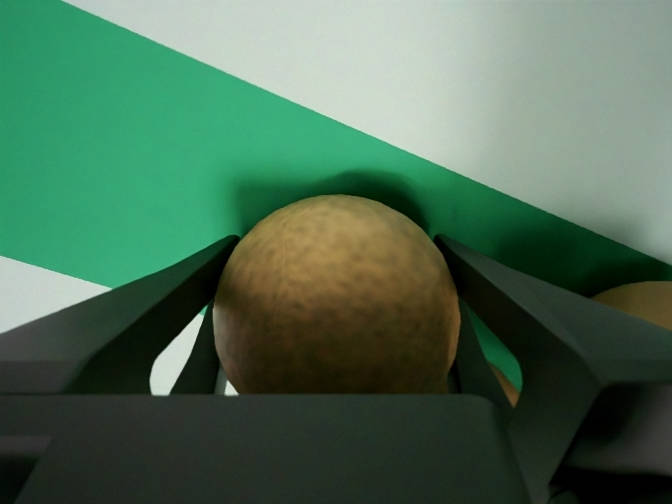

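execute_actions(actions=[{"arm3":{"joints":{"joint2_rad":1.4}},"arm4":{"joints":{"joint2_rad":1.4}}}], cameras=[])

execute_actions(actions=[{"arm3":{"joints":{"joint1_rad":-0.88,"joint3_rad":2.25,"joint4_rad":-1.0}},"arm4":{"joints":{"joint1_rad":0.86,"joint3_rad":2.22,"joint4_rad":-0.9}}}], cameras=[])

execute_actions(actions=[{"arm3":{"joints":{"joint2_rad":2.27}},"arm4":{"joints":{"joint2_rad":2.29}}}], cameras=["arm3_cam_wrist","arm4_cam_wrist","cam_high"])

Scene clock: 453.20 s.
Joint torques (N m, as the arm reports them, + toward a larger angle): arm1=[ 0.05  4.75  8.    1.93  0.   -0.03] | arm2=[-1.53  6.34  7.51  2.25  0.02 -0.12] | arm3=[  1.34 -11.85  12.92   2.45  -0.01  -0.13] | arm4=[  0.57 -14.35  12.39   1.92  -0.04   0.1 ] | arm5=[-0.16  4.72  7.27  1.67 -0.04 -0.06] | arm6=[0.87 4.4  7.27 1.77 0.07 0.01]
arm1.joint_positions: joint1_rad=-0.013 joint2_rad=+0.427 joint3_rad=+1.465 joint4_rad=-1.543 joint5_rad=+0.015 joint6_rad=-0.001 gripper_m=+0.095
arm1.joint_status: not commanded
arm1.hand: x=-0.8704 y=+0.5451 z=+1.3730 quat_wxyz=(-0.364, -0.601, -0.611, +0.365) (m; scene frame)
arm2.joint_positions: joint1_rad=-0.014 joint2_rad=+0.442 joint3_rad=+1.473 joint4_rad=-1.523 joint5_rad=-0.002 joint6_rad=-0.015 gripper_m=+0.094
arm2.joint_status: not commanded
arm2.hand: x=-0.8651 y=-0.5275 z=+1.3653 quat_wxyz=(-0.376, +0.595, -0.619, -0.349) (m; scene frame)
arm3.joint_positions: joint1_rad=+0.000 joint2_rad=+1.399 joint3_rad=+1.467 joint4_rad=-0.908 joint5_rad=-0.001 joint6_rad=-0.004 gripper_m=+0.056
arm3.joint_status: all done
arm3.hand: x=-0.0056 y=+0.0813 z=+1.1674 quat_wxyz=(-0.254, -0.661, -0.659, +0.253) (m; scene frame)
arm4.joint_positions: joint1_rad=+0.552 joint2_rad=+1.410 joint3_rad=+1.691 joint4_rad=-0.989 joint5_rad=+0.002 joint6_rad=-0.008 gripper_m=+0.056
arm4.joint_status: all done
arm4.hand: x=-0.2869 y=-0.1415 z=+1.2853 quat_wxyz=(-0.214, +0.787, -0.455, -0.357) (m; scene frame)
arm5.joint_positions: joint1_rad=+0.007 joint2_rad=+0.433 joint3_rad=+1.471 joint4_rad=-1.550 joint5_rad=-0.012 joint6_rad=+0.012 gripper_m=+0.094
arm5.joint_status: not commanded
arm5.hand: x=+0.8718 y=+0.5347 z=+1.3709 quat_wxyz=(-0.367, -0.607, -0.614, +0.346) (m; scene frame)
arm6.joint_positions: joint1_rad=-0.003 joint2_rad=+0.423 joint3_rad=+1.460 joint4_rad=-1.530 joint5_rad=-0.009 joint6_rad=+0.000 gripper_m=+0.095
arm6.joint_status: not commanded
arm6.hand: x=+0.8631 y=-0.5354 z=+1.2906 quat_wxyz=(-0.370, +0.603, -0.610, -0.356) (m; scene frame)
pictures: none
No camera images: the call's "cameras" was empty. Leave "cameras" out to get every camera's image.

Scene clock: 455.03 s.
Joint torques (N m, as the arm reports them, + toward a larger angle): arm1=[ 0.22  4.77  7.92  1.91  0.01 -0.04] | arm2=[-1.47  6.29  7.51  2.25  0.   -0.12] | arm3=[ 1.16 -8.45 10.88  2.19 -0.15 -0.11] | arm4=[  0.01 -10.85  11.66   2.76   0.11   0.1 ] | arm5=[-0.2   4.64  7.26  1.68 -0.04 -0.06] | arm6=[0.75 4.03 7.09 1.63 0.16 0.04]
arm1.joint_positions: joint1_rad=-0.013 joint2_rad=+0.427 joint3_rad=+1.465 joint4_rad=-1.543 joint5_rad=+0.015 joint6_rad=-0.001 gripper_m=+0.095
arm1.joint_status: not commanded
arm1.hand: x=-0.8704 y=+0.5451 z=+1.3730 quat_wxyz=(-0.364, -0.601, -0.611, +0.365) (m; scene frame)
arm2.joint_positions: joint1_rad=-0.014 joint2_rad=+0.442 joint3_rad=+1.473 joint4_rad=-1.523 joint5_rad=-0.002 joint6_rad=-0.015 gripper_m=+0.094
arm2.joint_status: not commanded
arm2.hand: x=-0.8651 y=-0.5275 z=+1.3653 quat_wxyz=(-0.376, +0.595, -0.619, -0.349) (m; scene frame)
arm3.joint_positions: joint1_rad=-0.874 joint2_rad=+1.393 joint3_rad=+2.231 joint4_rad=-0.991 joint5_rad=+0.002 joint6_rad=-0.004 gripper_m=+0.056
arm3.joint_status: all done
arm3.hand: x=-0.4049 y=+0.3209 z=+1.5691 quat_wxyz=(-0.220, -0.715, -0.257, +0.612) (m; scene frame)
arm4.joint_positions: joint1_rad=+0.863 joint2_rad=+1.403 joint3_rad=+2.193 joint4_rad=-0.910 joint5_rad=-0.002 joint6_rad=-0.008 gripper_m=+0.056
arm4.joint_status: all done
arm4.hand: x=-0.3987 y=-0.2827 z=+1.5811 quat_wxyz=(-0.244, +0.700, -0.269, -0.615) (m; scene frame)
arm5.joint_positions: joint1_rad=+0.007 joint2_rad=+0.433 joint3_rad=+1.471 joint4_rad=-1.550 joint5_rad=-0.012 joint6_rad=+0.012 gripper_m=+0.094
arm5.joint_status: not commanded
arm5.hand: x=+0.8718 y=+0.5347 z=+1.3709 quat_wxyz=(-0.367, -0.607, -0.614, +0.346) (m; scene frame)
arm6.joint_positions: joint1_rad=-0.003 joint2_rad=+0.423 joint3_rad=+1.460 joint4_rad=-1.530 joint5_rad=-0.009 joint6_rad=+0.000 gripper_m=+0.095
arm6.joint_status: not commanded
arm6.hand: x=+0.8631 y=-0.5354 z=+1.2906 quat_wxyz=(-0.370, +0.603, -0.610, -0.356) (m; scene frame)
pictures: none
No camera images: the call's "cameras" was empty. Leave "cameras" out to get every camera's image.

Scene clock: 457.20 s.
Joint torques (N m, as the arm reports them, + toward a larger angle): arm1=[ 0.34  4.47  7.93  1.99  0.03 -0.04] | arm2=[-1.48  6.23  7.51  2.26  0.01 -0.12] | arm3=[  0.95 -20.6   14.9    1.77  -0.12  -0.13] | arm4=[  0.03 -25.51  13.88   1.8    0.11   0.11] | arm5=[-0.03  4.7   7.29  1.68 -0.04 -0.06] | arm6=[0.64 3.89 7.06 1.91 0.08 0.01]
arm1.joint_positions: joint1_rad=-0.013 joint2_rad=+0.427 joint3_rad=+1.465 joint4_rad=-1.543 joint5_rad=+0.015 joint6_rad=-0.001 gripper_m=+0.095
arm1.joint_status: not commanded
arm1.hand: x=-0.8704 y=+0.5451 z=+1.3730 quat_wxyz=(-0.364, -0.601, -0.611, +0.365) (m; scene frame)
arm2.joint_positions: joint1_rad=-0.014 joint2_rad=+0.442 joint3_rad=+1.473 joint4_rad=-1.523 joint5_rad=-0.002 joint6_rad=-0.015 gripper_m=+0.094
arm2.joint_status: not commanded
arm2.hand: x=-0.8651 y=-0.5275 z=+1.3653 quat_wxyz=(-0.376, +0.595, -0.619, -0.349) (m; scene frame)
arm3.joint_positions: joint1_rad=-0.874 joint2_rad=+2.242 joint3_rad=+2.218 joint4_rad=-0.998 joint5_rad=+0.002 joint6_rad=-0.004 gripper_m=+0.056
arm3.joint_status: all done
arm3.hand: x=-0.6340 y=+0.1281 z=+0.9729 quat_wxyz=(-0.092, -0.906, -0.327, +0.254) (m; scene frame)
arm4.joint_positions: joint1_rad=+0.863 joint2_rad=+2.275 joint3_rad=+2.192 joint4_rad=-0.905 joint5_rad=-0.002 joint6_rad=-0.008 gripper_m=+0.056
arm4.joint_status: all done
arm4.hand: x=-0.6130 y=-0.0824 z=+0.9602 quat_wxyz=(-0.105, +0.894, -0.346, -0.265) (m; scene frame)
arm5.joint_positions: joint1_rad=+0.007 joint2_rad=+0.433 joint3_rad=+1.471 joint4_rad=-1.550 joint5_rad=-0.012 joint6_rad=+0.012 gripper_m=+0.094
arm5.joint_status: not commanded
arm5.hand: x=+0.8718 y=+0.5347 z=+1.3709 quat_wxyz=(-0.367, -0.607, -0.614, +0.346) (m; scene frame)
arm6.joint_positions: joint1_rad=-0.003 joint2_rad=+0.423 joint3_rad=+1.460 joint4_rad=-1.530 joint5_rad=-0.009 joint6_rad=+0.000 gripper_m=+0.095
arm6.joint_status: not commanded
arm6.hand: x=+0.8631 y=-0.5354 z=+1.2906 quat_wxyz=(-0.370, +0.603, -0.610, -0.356) (m; scene frame)
pictures: arm3_cam_wrist, arm4_cam_wrist, cam_high
camera_calibration (this result's frames):
arm3_cam_wrist: T_world_to_cam=[[-0.635565, 0.772029, -0.00532095, -0.495299], [0.768742, 0.633466, 0.0880745, 0.324443], [0.0713667, 0.0518866, -0.9961, 1.13239], [0, 0, 0, 1]] pos_world=[-0.645022, 0.118106, 1.09676]
arm4_cam_wrist: T_world_to_cam=[[0.676755, 0.736115, 0.0117233, 0.463223], [0.735588, -0.676752, 0.0302662, 0.374469], [0.0302132, -0.0118593, -0.999473, 1.10231], [0, 0, 0, 1]] pos_world=[-0.622247, -0.0744903, 1.08496]
Images, in order (width x height): arm3_cam_wrist 672x504, arm4_cam_wrist 672x504, cam_high 672x504.

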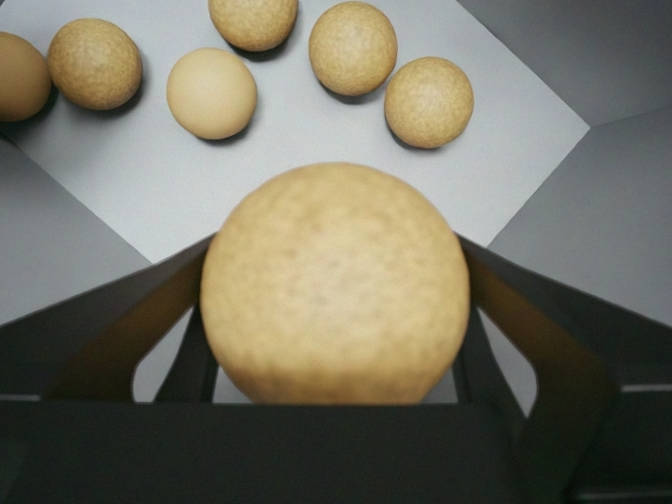

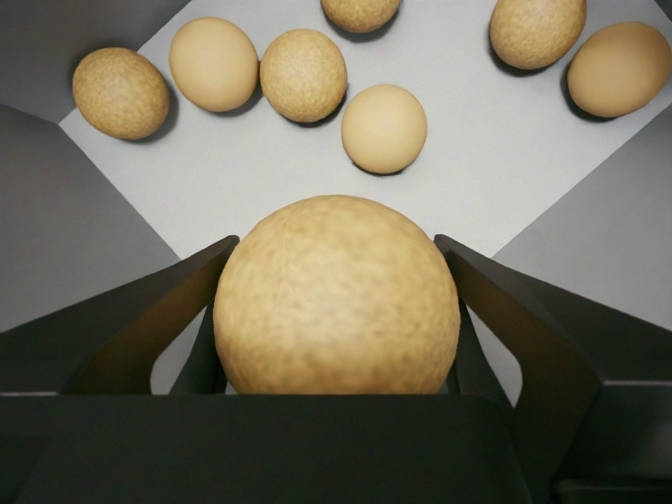

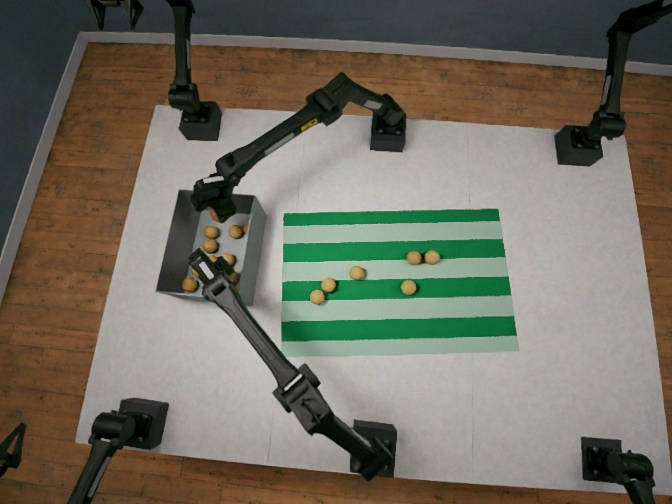

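execute_actions(actions=[{"arm3":{"joints":{"gripper_m":0.086}},"arm4":{"joints":{"gripper_m":0.086}}}], cameras=[])

execute_actions(actions=[{"arm3":{"joints":{"joint2_rad":1.4}},"arm4":{"joints":{"joint2_rad":1.4}}}], cameras=[])

execute_actions(actions=[{"arm3":{"joints":{"joint1_rad":0.338,"joint3_rad":1.598,"joint4_rad":-0.96,"joint6_rad":-1.0}},"arm4":{"joints":{"joint1_rad":0.5,"joint3_rad":1.452,"joint4_rad":-0.87,"joint6_rad":1.1}}}], cameras=[])

execute_actions(actions=[{"arm3":{"joints":{"joint2_rad":2.06}},"arm4":{"joints":{"joint2_rad":2.01}}}], cameras=["arm3_cam_wrist","arm4_cam_wrist","cam_high"])

Scene clock: 481.67 s.
Joint torques (N m, as the arm reports them, + toward a larger angle): arm1=[ 0.06  4.87  7.9   1.98  0.   -0.04] | arm2=[-1.45  6.21  7.5   2.24  0.01 -0.12] | arm3=[  1.18 -20.64  14.8    1.76  -0.12  -0.12] | arm4=[  0.05 -25.63  13.89   1.77   0.1    0.1 ] | arm5=[-0.2   4.7   7.29  1.7  -0.05 -0.06] | arm6=[0.63 3.78 7.09 1.72 0.13 0.06]
arm1.joint_positions: joint1_rad=-0.013 joint2_rad=+0.427 joint3_rad=+1.465 joint4_rad=-1.543 joint5_rad=+0.015 joint6_rad=-0.001 gripper_m=+0.095
arm1.joint_status: not commanded
arm1.hand: x=-0.8704 y=+0.5451 z=+1.3730 quat_wxyz=(-0.364, -0.601, -0.611, +0.365) (m; scene frame)
arm2.joint_positions: joint1_rad=-0.014 joint2_rad=+0.442 joint3_rad=+1.473 joint4_rad=-1.523 joint5_rad=-0.002 joint6_rad=-0.015 gripper_m=+0.094
arm2.joint_status: not commanded
arm2.hand: x=-0.8651 y=-0.5275 z=+1.3653 quat_wxyz=(-0.376, +0.595, -0.619, -0.349) (m; scene frame)
arm3.joint_positions: joint1_rad=-0.874 joint2_rad=+2.242 joint3_rad=+2.218 joint4_rad=-0.998 joint5_rad=+0.002 joint6_rad=-0.004 gripper_m=+0.086
arm3.joint_status: all done
arm3.hand: x=-0.6340 y=+0.1281 z=+0.9729 quat_wxyz=(-0.092, -0.906, -0.327, +0.254) (m; scene frame)
arm4.joint_positions: joint1_rad=+0.863 joint2_rad=+2.275 joint3_rad=+2.192 joint4_rad=-0.905 joint5_rad=-0.002 joint6_rad=-0.008 gripper_m=+0.086
arm4.joint_status: all done
arm4.hand: x=-0.6130 y=-0.0824 z=+0.9602 quat_wxyz=(-0.105, +0.894, -0.346, -0.265) (m; scene frame)
arm5.joint_positions: joint1_rad=+0.007 joint2_rad=+0.433 joint3_rad=+1.471 joint4_rad=-1.550 joint5_rad=-0.012 joint6_rad=+0.012 gripper_m=+0.094
arm5.joint_status: not commanded
arm5.hand: x=+0.8718 y=+0.5347 z=+1.3709 quat_wxyz=(-0.367, -0.607, -0.614, +0.346) (m; scene frame)
arm6.joint_positions: joint1_rad=-0.003 joint2_rad=+0.423 joint3_rad=+1.460 joint4_rad=-1.530 joint5_rad=-0.009 joint6_rad=+0.000 gripper_m=+0.095
arm6.joint_status: not commanded
arm6.hand: x=+0.8631 y=-0.5354 z=+1.2906 quat_wxyz=(-0.370, +0.603, -0.610, -0.356) (m; scene frame)
pictures: none
No camera images: the call's "cameras" was empty. Leave "cameras" out to get every camera's image.

Scene clock: 484.03 s.
Joint torques (N m, as the arm reports them, + toward a larger angle): arm1=[ 0.33  4.91  8.01  1.95  0.   -0.05] | arm2=[-1.49  6.28  7.52  2.24  0.01 -0.12] | arm3=[ 1.09 -7.96 10.93  2.51 -0.12 -0.13] | arm4=[ 0.02 -9.62  9.56  2.17  0.11  0.1 ] | arm5=[-0.17  4.72  7.29  1.68 -0.05 -0.07] | arm6=[0.9  3.97 7.05 1.74 0.12 0.05]
arm1.joint_positions: joint1_rad=-0.013 joint2_rad=+0.427 joint3_rad=+1.465 joint4_rad=-1.543 joint5_rad=+0.015 joint6_rad=-0.001 gripper_m=+0.095
arm1.joint_status: not commanded
arm1.hand: x=-0.8704 y=+0.5451 z=+1.3730 quat_wxyz=(-0.364, -0.601, -0.611, +0.365) (m; scene frame)
arm2.joint_positions: joint1_rad=-0.014 joint2_rad=+0.442 joint3_rad=+1.473 joint4_rad=-1.523 joint5_rad=-0.002 joint6_rad=-0.015 gripper_m=+0.094
arm2.joint_status: not commanded
arm2.hand: x=-0.8651 y=-0.5275 z=+1.3653 quat_wxyz=(-0.376, +0.595, -0.619, -0.349) (m; scene frame)
arm3.joint_positions: joint1_rad=-0.874 joint2_rad=+1.386 joint3_rad=+2.231 joint4_rad=-0.998 joint5_rad=+0.002 joint6_rad=-0.004 gripper_m=+0.086
arm3.joint_status: all done
arm3.hand: x=-0.4017 y=+0.3235 z=+1.5706 quat_wxyz=(-0.220, -0.715, -0.257, +0.612) (m; scene frame)
arm4.joint_positions: joint1_rad=+0.863 joint2_rad=+1.391 joint3_rad=+2.212 joint4_rad=-0.899 joint5_rad=-0.002 joint6_rad=-0.008 gripper_m=+0.086
arm4.joint_status: all done
arm4.hand: x=-0.3899 y=-0.2908 z=+1.5997 quat_wxyz=(-0.250, +0.686, -0.264, -0.630) (m; scene frame)
arm5.joint_positions: joint1_rad=+0.007 joint2_rad=+0.433 joint3_rad=+1.471 joint4_rad=-1.550 joint5_rad=-0.012 joint6_rad=+0.012 gripper_m=+0.094
arm5.joint_status: not commanded
arm5.hand: x=+0.8718 y=+0.5347 z=+1.3709 quat_wxyz=(-0.367, -0.607, -0.614, +0.346) (m; scene frame)
arm6.joint_positions: joint1_rad=-0.003 joint2_rad=+0.423 joint3_rad=+1.460 joint4_rad=-1.530 joint5_rad=-0.009 joint6_rad=+0.000 gripper_m=+0.095
arm6.joint_status: not commanded
arm6.hand: x=+0.8631 y=-0.5354 z=+1.2906 quat_wxyz=(-0.370, +0.603, -0.610, -0.356) (m; scene frame)
pictures: none
No camera images: the call's "cameras" was empty. Leave "cameras" out to get every camera's image.

Scene clock: 485.97 s.
Joint torques (N m, as the arm reports them, + toward a larger angle): arm1=[ 0.23  4.69  7.9   1.92 -0.01 -0.04] | arm2=[-1.5   6.21  7.5   2.23  0.01 -0.12] | arm3=[  1.49 -11.02  13.41   2.56  -0.02  -0.18] | arm4=[  0.74 -14.38  11.1    1.92   0.08   0.09] | arm5=[-0.2   4.7   7.3   1.67 -0.04 -0.07] | arm6=[0.65 4.4  7.3  1.74 0.12 0.01]
arm1.joint_positions: joint1_rad=-0.013 joint2_rad=+0.427 joint3_rad=+1.465 joint4_rad=-1.543 joint5_rad=+0.015 joint6_rad=-0.001 gripper_m=+0.095
arm1.joint_status: not commanded
arm1.hand: x=-0.8704 y=+0.5451 z=+1.3730 quat_wxyz=(-0.364, -0.601, -0.611, +0.365) (m; scene frame)
arm2.joint_positions: joint1_rad=-0.014 joint2_rad=+0.442 joint3_rad=+1.473 joint4_rad=-1.523 joint5_rad=-0.002 joint6_rad=-0.015 gripper_m=+0.094
arm2.joint_status: not commanded
arm2.hand: x=-0.8651 y=-0.5275 z=+1.3653 quat_wxyz=(-0.376, +0.595, -0.619, -0.349) (m; scene frame)
arm3.joint_positions: joint1_rad=+0.340 joint2_rad=+1.389 joint3_rad=+1.583 joint4_rad=-0.967 joint5_rad=-0.002 joint6_rad=-0.992 gripper_m=+0.086
arm3.joint_status: all done
arm3.hand: x=+0.1848 y=+0.1112 z=+1.2275 quat_wxyz=(-0.174, -0.113, -0.914, +0.349) (m; scene frame)
arm4.joint_positions: joint1_rad=+0.494 joint2_rad=+1.405 joint3_rad=+1.458 joint4_rad=-0.873 joint5_rad=+0.000 joint6_rad=+1.088 gripper_m=+0.086
arm4.joint_status: all done
arm4.hand: x=-0.2541 y=-0.1321 z=+1.1796 quat_wxyz=(-0.007, +0.421, -0.830, -0.365) (m; scene frame)
arm5.joint_positions: joint1_rad=+0.007 joint2_rad=+0.433 joint3_rad=+1.471 joint4_rad=-1.550 joint5_rad=-0.012 joint6_rad=+0.012 gripper_m=+0.094
arm5.joint_status: not commanded
arm5.hand: x=+0.8718 y=+0.5347 z=+1.3709 quat_wxyz=(-0.367, -0.607, -0.614, +0.346) (m; scene frame)
arm6.joint_positions: joint1_rad=-0.003 joint2_rad=+0.423 joint3_rad=+1.460 joint4_rad=-1.530 joint5_rad=-0.009 joint6_rad=+0.000 gripper_m=+0.095
arm6.joint_status: not commanded
arm6.hand: x=+0.8631 y=-0.5354 z=+1.2906 quat_wxyz=(-0.370, +0.603, -0.610, -0.356) (m; scene frame)
pictures: none
No camera images: the call's "cameras" was empty. Leave "cameras" out to get every camera's image.

Scene clock: 487.57 s.
Joint torques (N m, as the arm reports them, + toward a larger angle): arm1=[ 0.23  4.89  7.93  1.95  0.01 -0.03] | arm2=[-1.47  6.27  7.49  2.24  0.02 -0.12] | arm3=[  1.44 -17.72  11.93   1.25  -0.07  -0.26] | arm4=[  0.7  -20.48   9.97   0.75   0.1    0.12] | arm5=[-0.16  4.64  7.29  1.68 -0.05 -0.06] | arm6=[0.88 4.   7.18 1.87 0.12 0.01]
arm1.joint_positions: joint1_rad=-0.013 joint2_rad=+0.427 joint3_rad=+1.465 joint4_rad=-1.543 joint5_rad=+0.015 joint6_rad=-0.001 gripper_m=+0.095
arm1.joint_status: not commanded
arm1.hand: x=-0.8704 y=+0.5451 z=+1.3730 quat_wxyz=(-0.364, -0.601, -0.611, +0.365) (m; scene frame)
arm2.joint_positions: joint1_rad=-0.014 joint2_rad=+0.442 joint3_rad=+1.473 joint4_rad=-1.523 joint5_rad=-0.002 joint6_rad=-0.015 gripper_m=+0.094
arm2.joint_status: not commanded
arm2.hand: x=-0.8651 y=-0.5275 z=+1.3653 quat_wxyz=(-0.376, +0.595, -0.619, -0.349) (m; scene frame)
arm3.joint_positions: joint1_rad=+0.340 joint2_rad=+2.048 joint3_rad=+1.576 joint4_rad=-0.967 joint5_rad=-0.002 joint6_rad=-0.993 gripper_m=+0.086
arm3.joint_status: all done
arm3.hand: x=+0.2055 y=+0.0561 z=+0.8287 quat_wxyz=(-0.032, -0.122, -0.990, +0.059) (m; scene frame)
arm4.joint_positions: joint1_rad=+0.494 joint2_rad=+2.008 joint3_rad=+1.442 joint4_rad=-0.873 joint5_rad=+0.000 joint6_rad=+1.089 gripper_m=+0.086
arm4.joint_status: all done
arm4.hand: x=-0.2624 y=-0.1121 z=+0.8204 quat_wxyz=(-0.003, +0.450, -0.890, -0.064) (m; scene frame)
arm5.joint_positions: joint1_rad=+0.007 joint2_rad=+0.433 joint3_rad=+1.471 joint4_rad=-1.550 joint5_rad=-0.012 joint6_rad=+0.012 gripper_m=+0.094
arm5.joint_status: not commanded
arm5.hand: x=+0.8718 y=+0.5347 z=+1.3709 quat_wxyz=(-0.367, -0.607, -0.614, +0.346) (m; scene frame)
arm6.joint_positions: joint1_rad=-0.003 joint2_rad=+0.423 joint3_rad=+1.460 joint4_rad=-1.530 joint5_rad=-0.009 joint6_rad=+0.000 gripper_m=+0.095
arm6.joint_status: not commanded
arm6.hand: x=+0.8631 y=-0.5354 z=+1.2906 quat_wxyz=(-0.370, +0.603, -0.610, -0.356) (m; scene frame)
pictures: arm3_cam_wrist, arm4_cam_wrist, cam_high
camera_calibration (this result's frames):
arm3_cam_wrist: T_world_to_cam=[[-0.251199, -0.962001, 0.10702, 0.0182111], [-0.807212, 0.269218, 0.52529, -0.280648], [-0.534142, 0.0455645, -0.844166, 0.931385], [0, 0, 0, 1]] pos_world=[0.275524, 0.0506365, 0.931716]
arm4_cam_wrist: T_world_to_cam=[[0.80302, -0.586838, -0.103825, 0.229063], [-0.461117, -0.722199, 0.515557, -0.61659], [-0.377531, -0.366127, -0.850541, 0.682768], [0, 0, 0, 1]] pos_world=[-0.210496, -0.060898, 0.922392]
Images, in order (width x height): arm3_cam_wrist 672x504, arm4_cam_wrist 672x504, cam_high 672x504.

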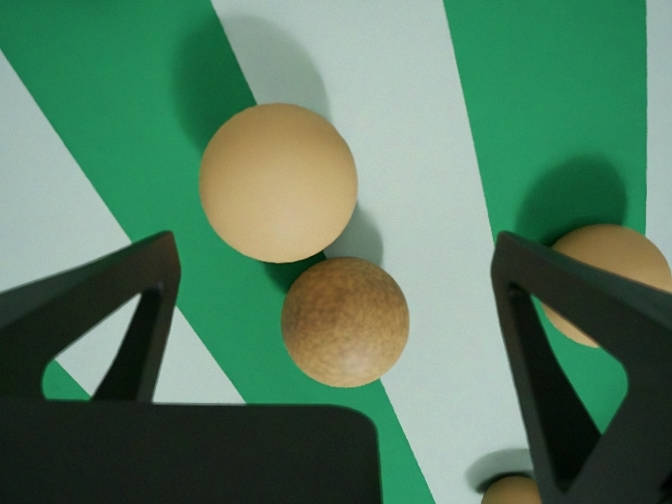

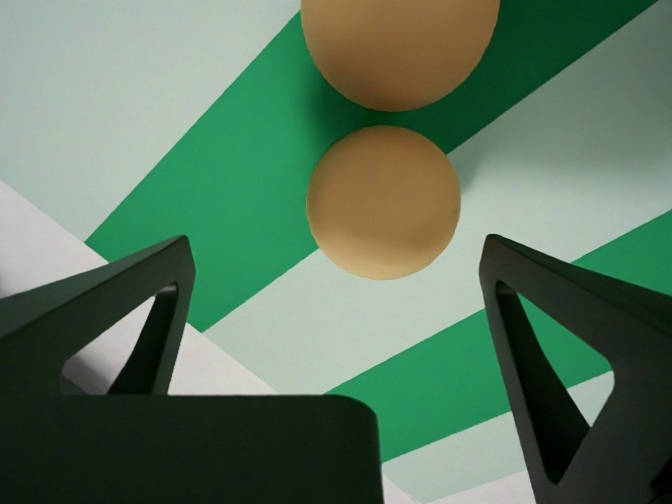

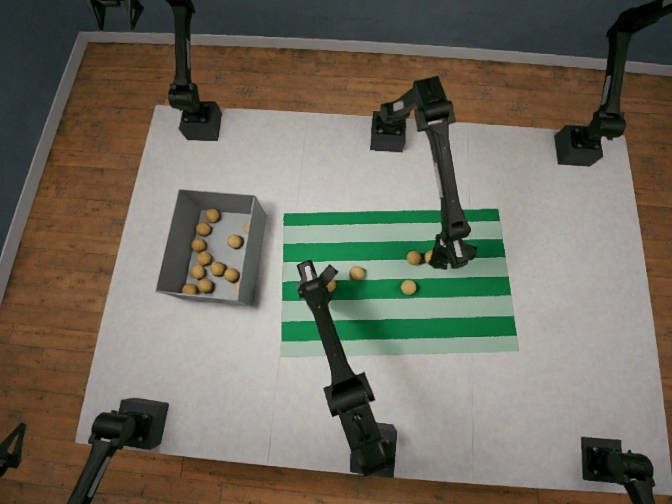

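execute_actions(actions=[{"arm3":{"joints":{"joint2_rad":2.188}},"arm4":{"joints":{"joint2_rad":2.145}}}], cameras=["arm3_cam_wrist","arm4_cam_wrist"])

Scene clock: 502.40 s.
Joint torques (N m, as the arm reports them, + toward a larger angle): arm1=[ 0.18  4.75  7.91  2.    0.01 -0.04] | arm2=[-1.46  6.27  7.51  2.25  0.01 -0.12] | arm3=[  1.58 -18.97  10.86   0.95  -0.06  -0.25] | arm4=[  0.67 -19.99   8.57   0.61   0.2    0.11] | arm5=[-0.14  4.7   7.3   1.68 -0.04 -0.06] | arm6=[ 0.43  4.48  7.3   1.62  0.14 -0.02]
arm1.joint_positions: joint1_rad=-0.013 joint2_rad=+0.427 joint3_rad=+1.465 joint4_rad=-1.543 joint5_rad=+0.015 joint6_rad=-0.001 gripper_m=+0.095
arm1.joint_status: not commanded
arm1.hand: x=-0.8704 y=+0.5451 z=+1.3730 quat_wxyz=(-0.364, -0.601, -0.611, +0.365) (m; scene frame)
arm2.joint_positions: joint1_rad=-0.014 joint2_rad=+0.442 joint3_rad=+1.473 joint4_rad=-1.523 joint5_rad=-0.002 joint6_rad=-0.015 gripper_m=+0.094
arm2.joint_status: not commanded
arm2.hand: x=-0.8651 y=-0.5275 z=+1.3653 quat_wxyz=(-0.376, +0.595, -0.619, -0.349) (m; scene frame)
arm3.joint_positions: joint1_rad=+0.340 joint2_rad=+2.188 joint3_rad=+1.576 joint4_rad=-0.967 joint5_rad=-0.002 joint6_rad=-0.993 gripper_m=+0.086
arm3.joint_status: all done
arm3.hand: x=+0.1988 y=+0.0763 z=+0.7451 quat_wxyz=(-0.001, -0.122, -0.993, -0.004) (m; scene frame)
arm4.joint_positions: joint1_rad=+0.495 joint2_rad=+2.138 joint3_rad=+1.444 joint4_rad=-0.871 joint5_rad=-0.002 joint6_rad=+1.091 gripper_m=+0.086
arm4.joint_status: all done
arm4.hand: x=-0.2534 y=-0.1312 z=+0.7475 quat_wxyz=(-0.001, +0.451, -0.893, -0.001) (m; scene frame)
arm5.joint_positions: joint1_rad=+0.007 joint2_rad=+0.433 joint3_rad=+1.471 joint4_rad=-1.550 joint5_rad=-0.012 joint6_rad=+0.012 gripper_m=+0.094
arm5.joint_status: not commanded
arm5.hand: x=+0.8718 y=+0.5347 z=+1.3709 quat_wxyz=(-0.367, -0.607, -0.614, +0.346) (m; scene frame)
arm6.joint_positions: joint1_rad=-0.003 joint2_rad=+0.423 joint3_rad=+1.460 joint4_rad=-1.530 joint5_rad=-0.009 joint6_rad=+0.000 gripper_m=+0.095
arm6.joint_status: not commanded
arm6.hand: x=+0.8631 y=-0.5354 z=+1.2906 quat_wxyz=(-0.370, +0.603, -0.610, -0.356) (m; scene frame)
pictures: arm3_cam_wrist, arm4_cam_wrist
camera_calibration (this result's frames):
arm3_cam_wrist: T_world_to_cam=[[-0.248475, -0.968592, -0.00942669, 0.131701], [-0.781684, 0.194761, 0.592485, -0.297045], [-0.572041, 0.154587, -0.805526, 0.82671], [0, 0, 0, 1]] pos_world=[0.273442, 0.0576187, 0.843173]
arm4_cam_wrist: T_world_to_cam=[[0.804524, -0.593882, 0.00675891, 0.11991], [-0.491346, -0.659141, 0.569309, -0.628226], [-0.333647, -0.461343, -0.822096, 0.594517], [0, 0, 0, 1]] pos_world=[-0.206788, -0.0686004, 0.845594]
Images, in order (width x height): arm3_cam_wrist 672x504, arm4_cam_wrist 672x504.

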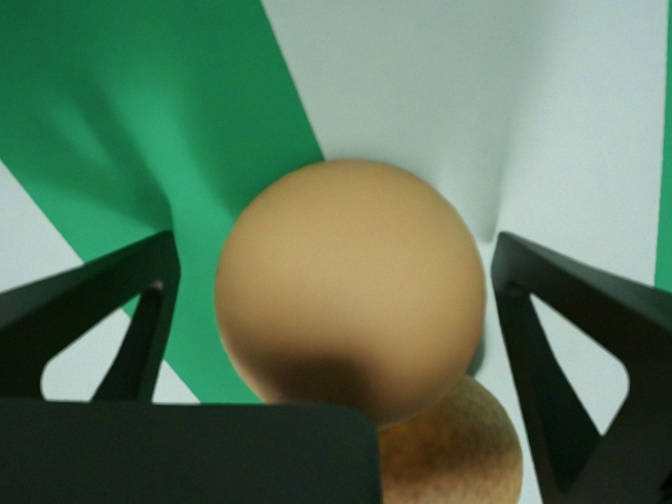

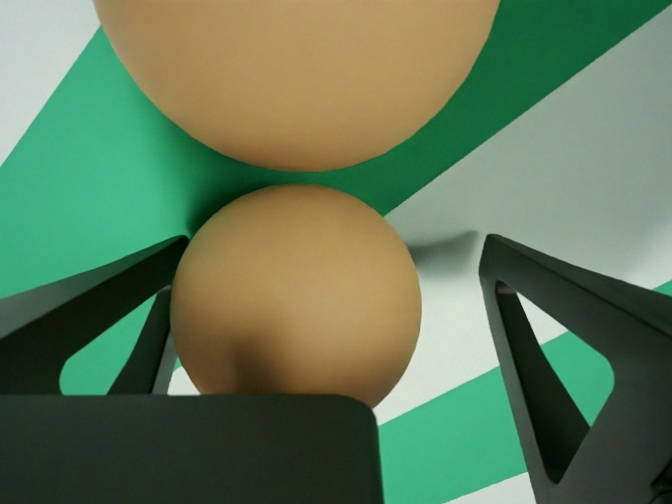

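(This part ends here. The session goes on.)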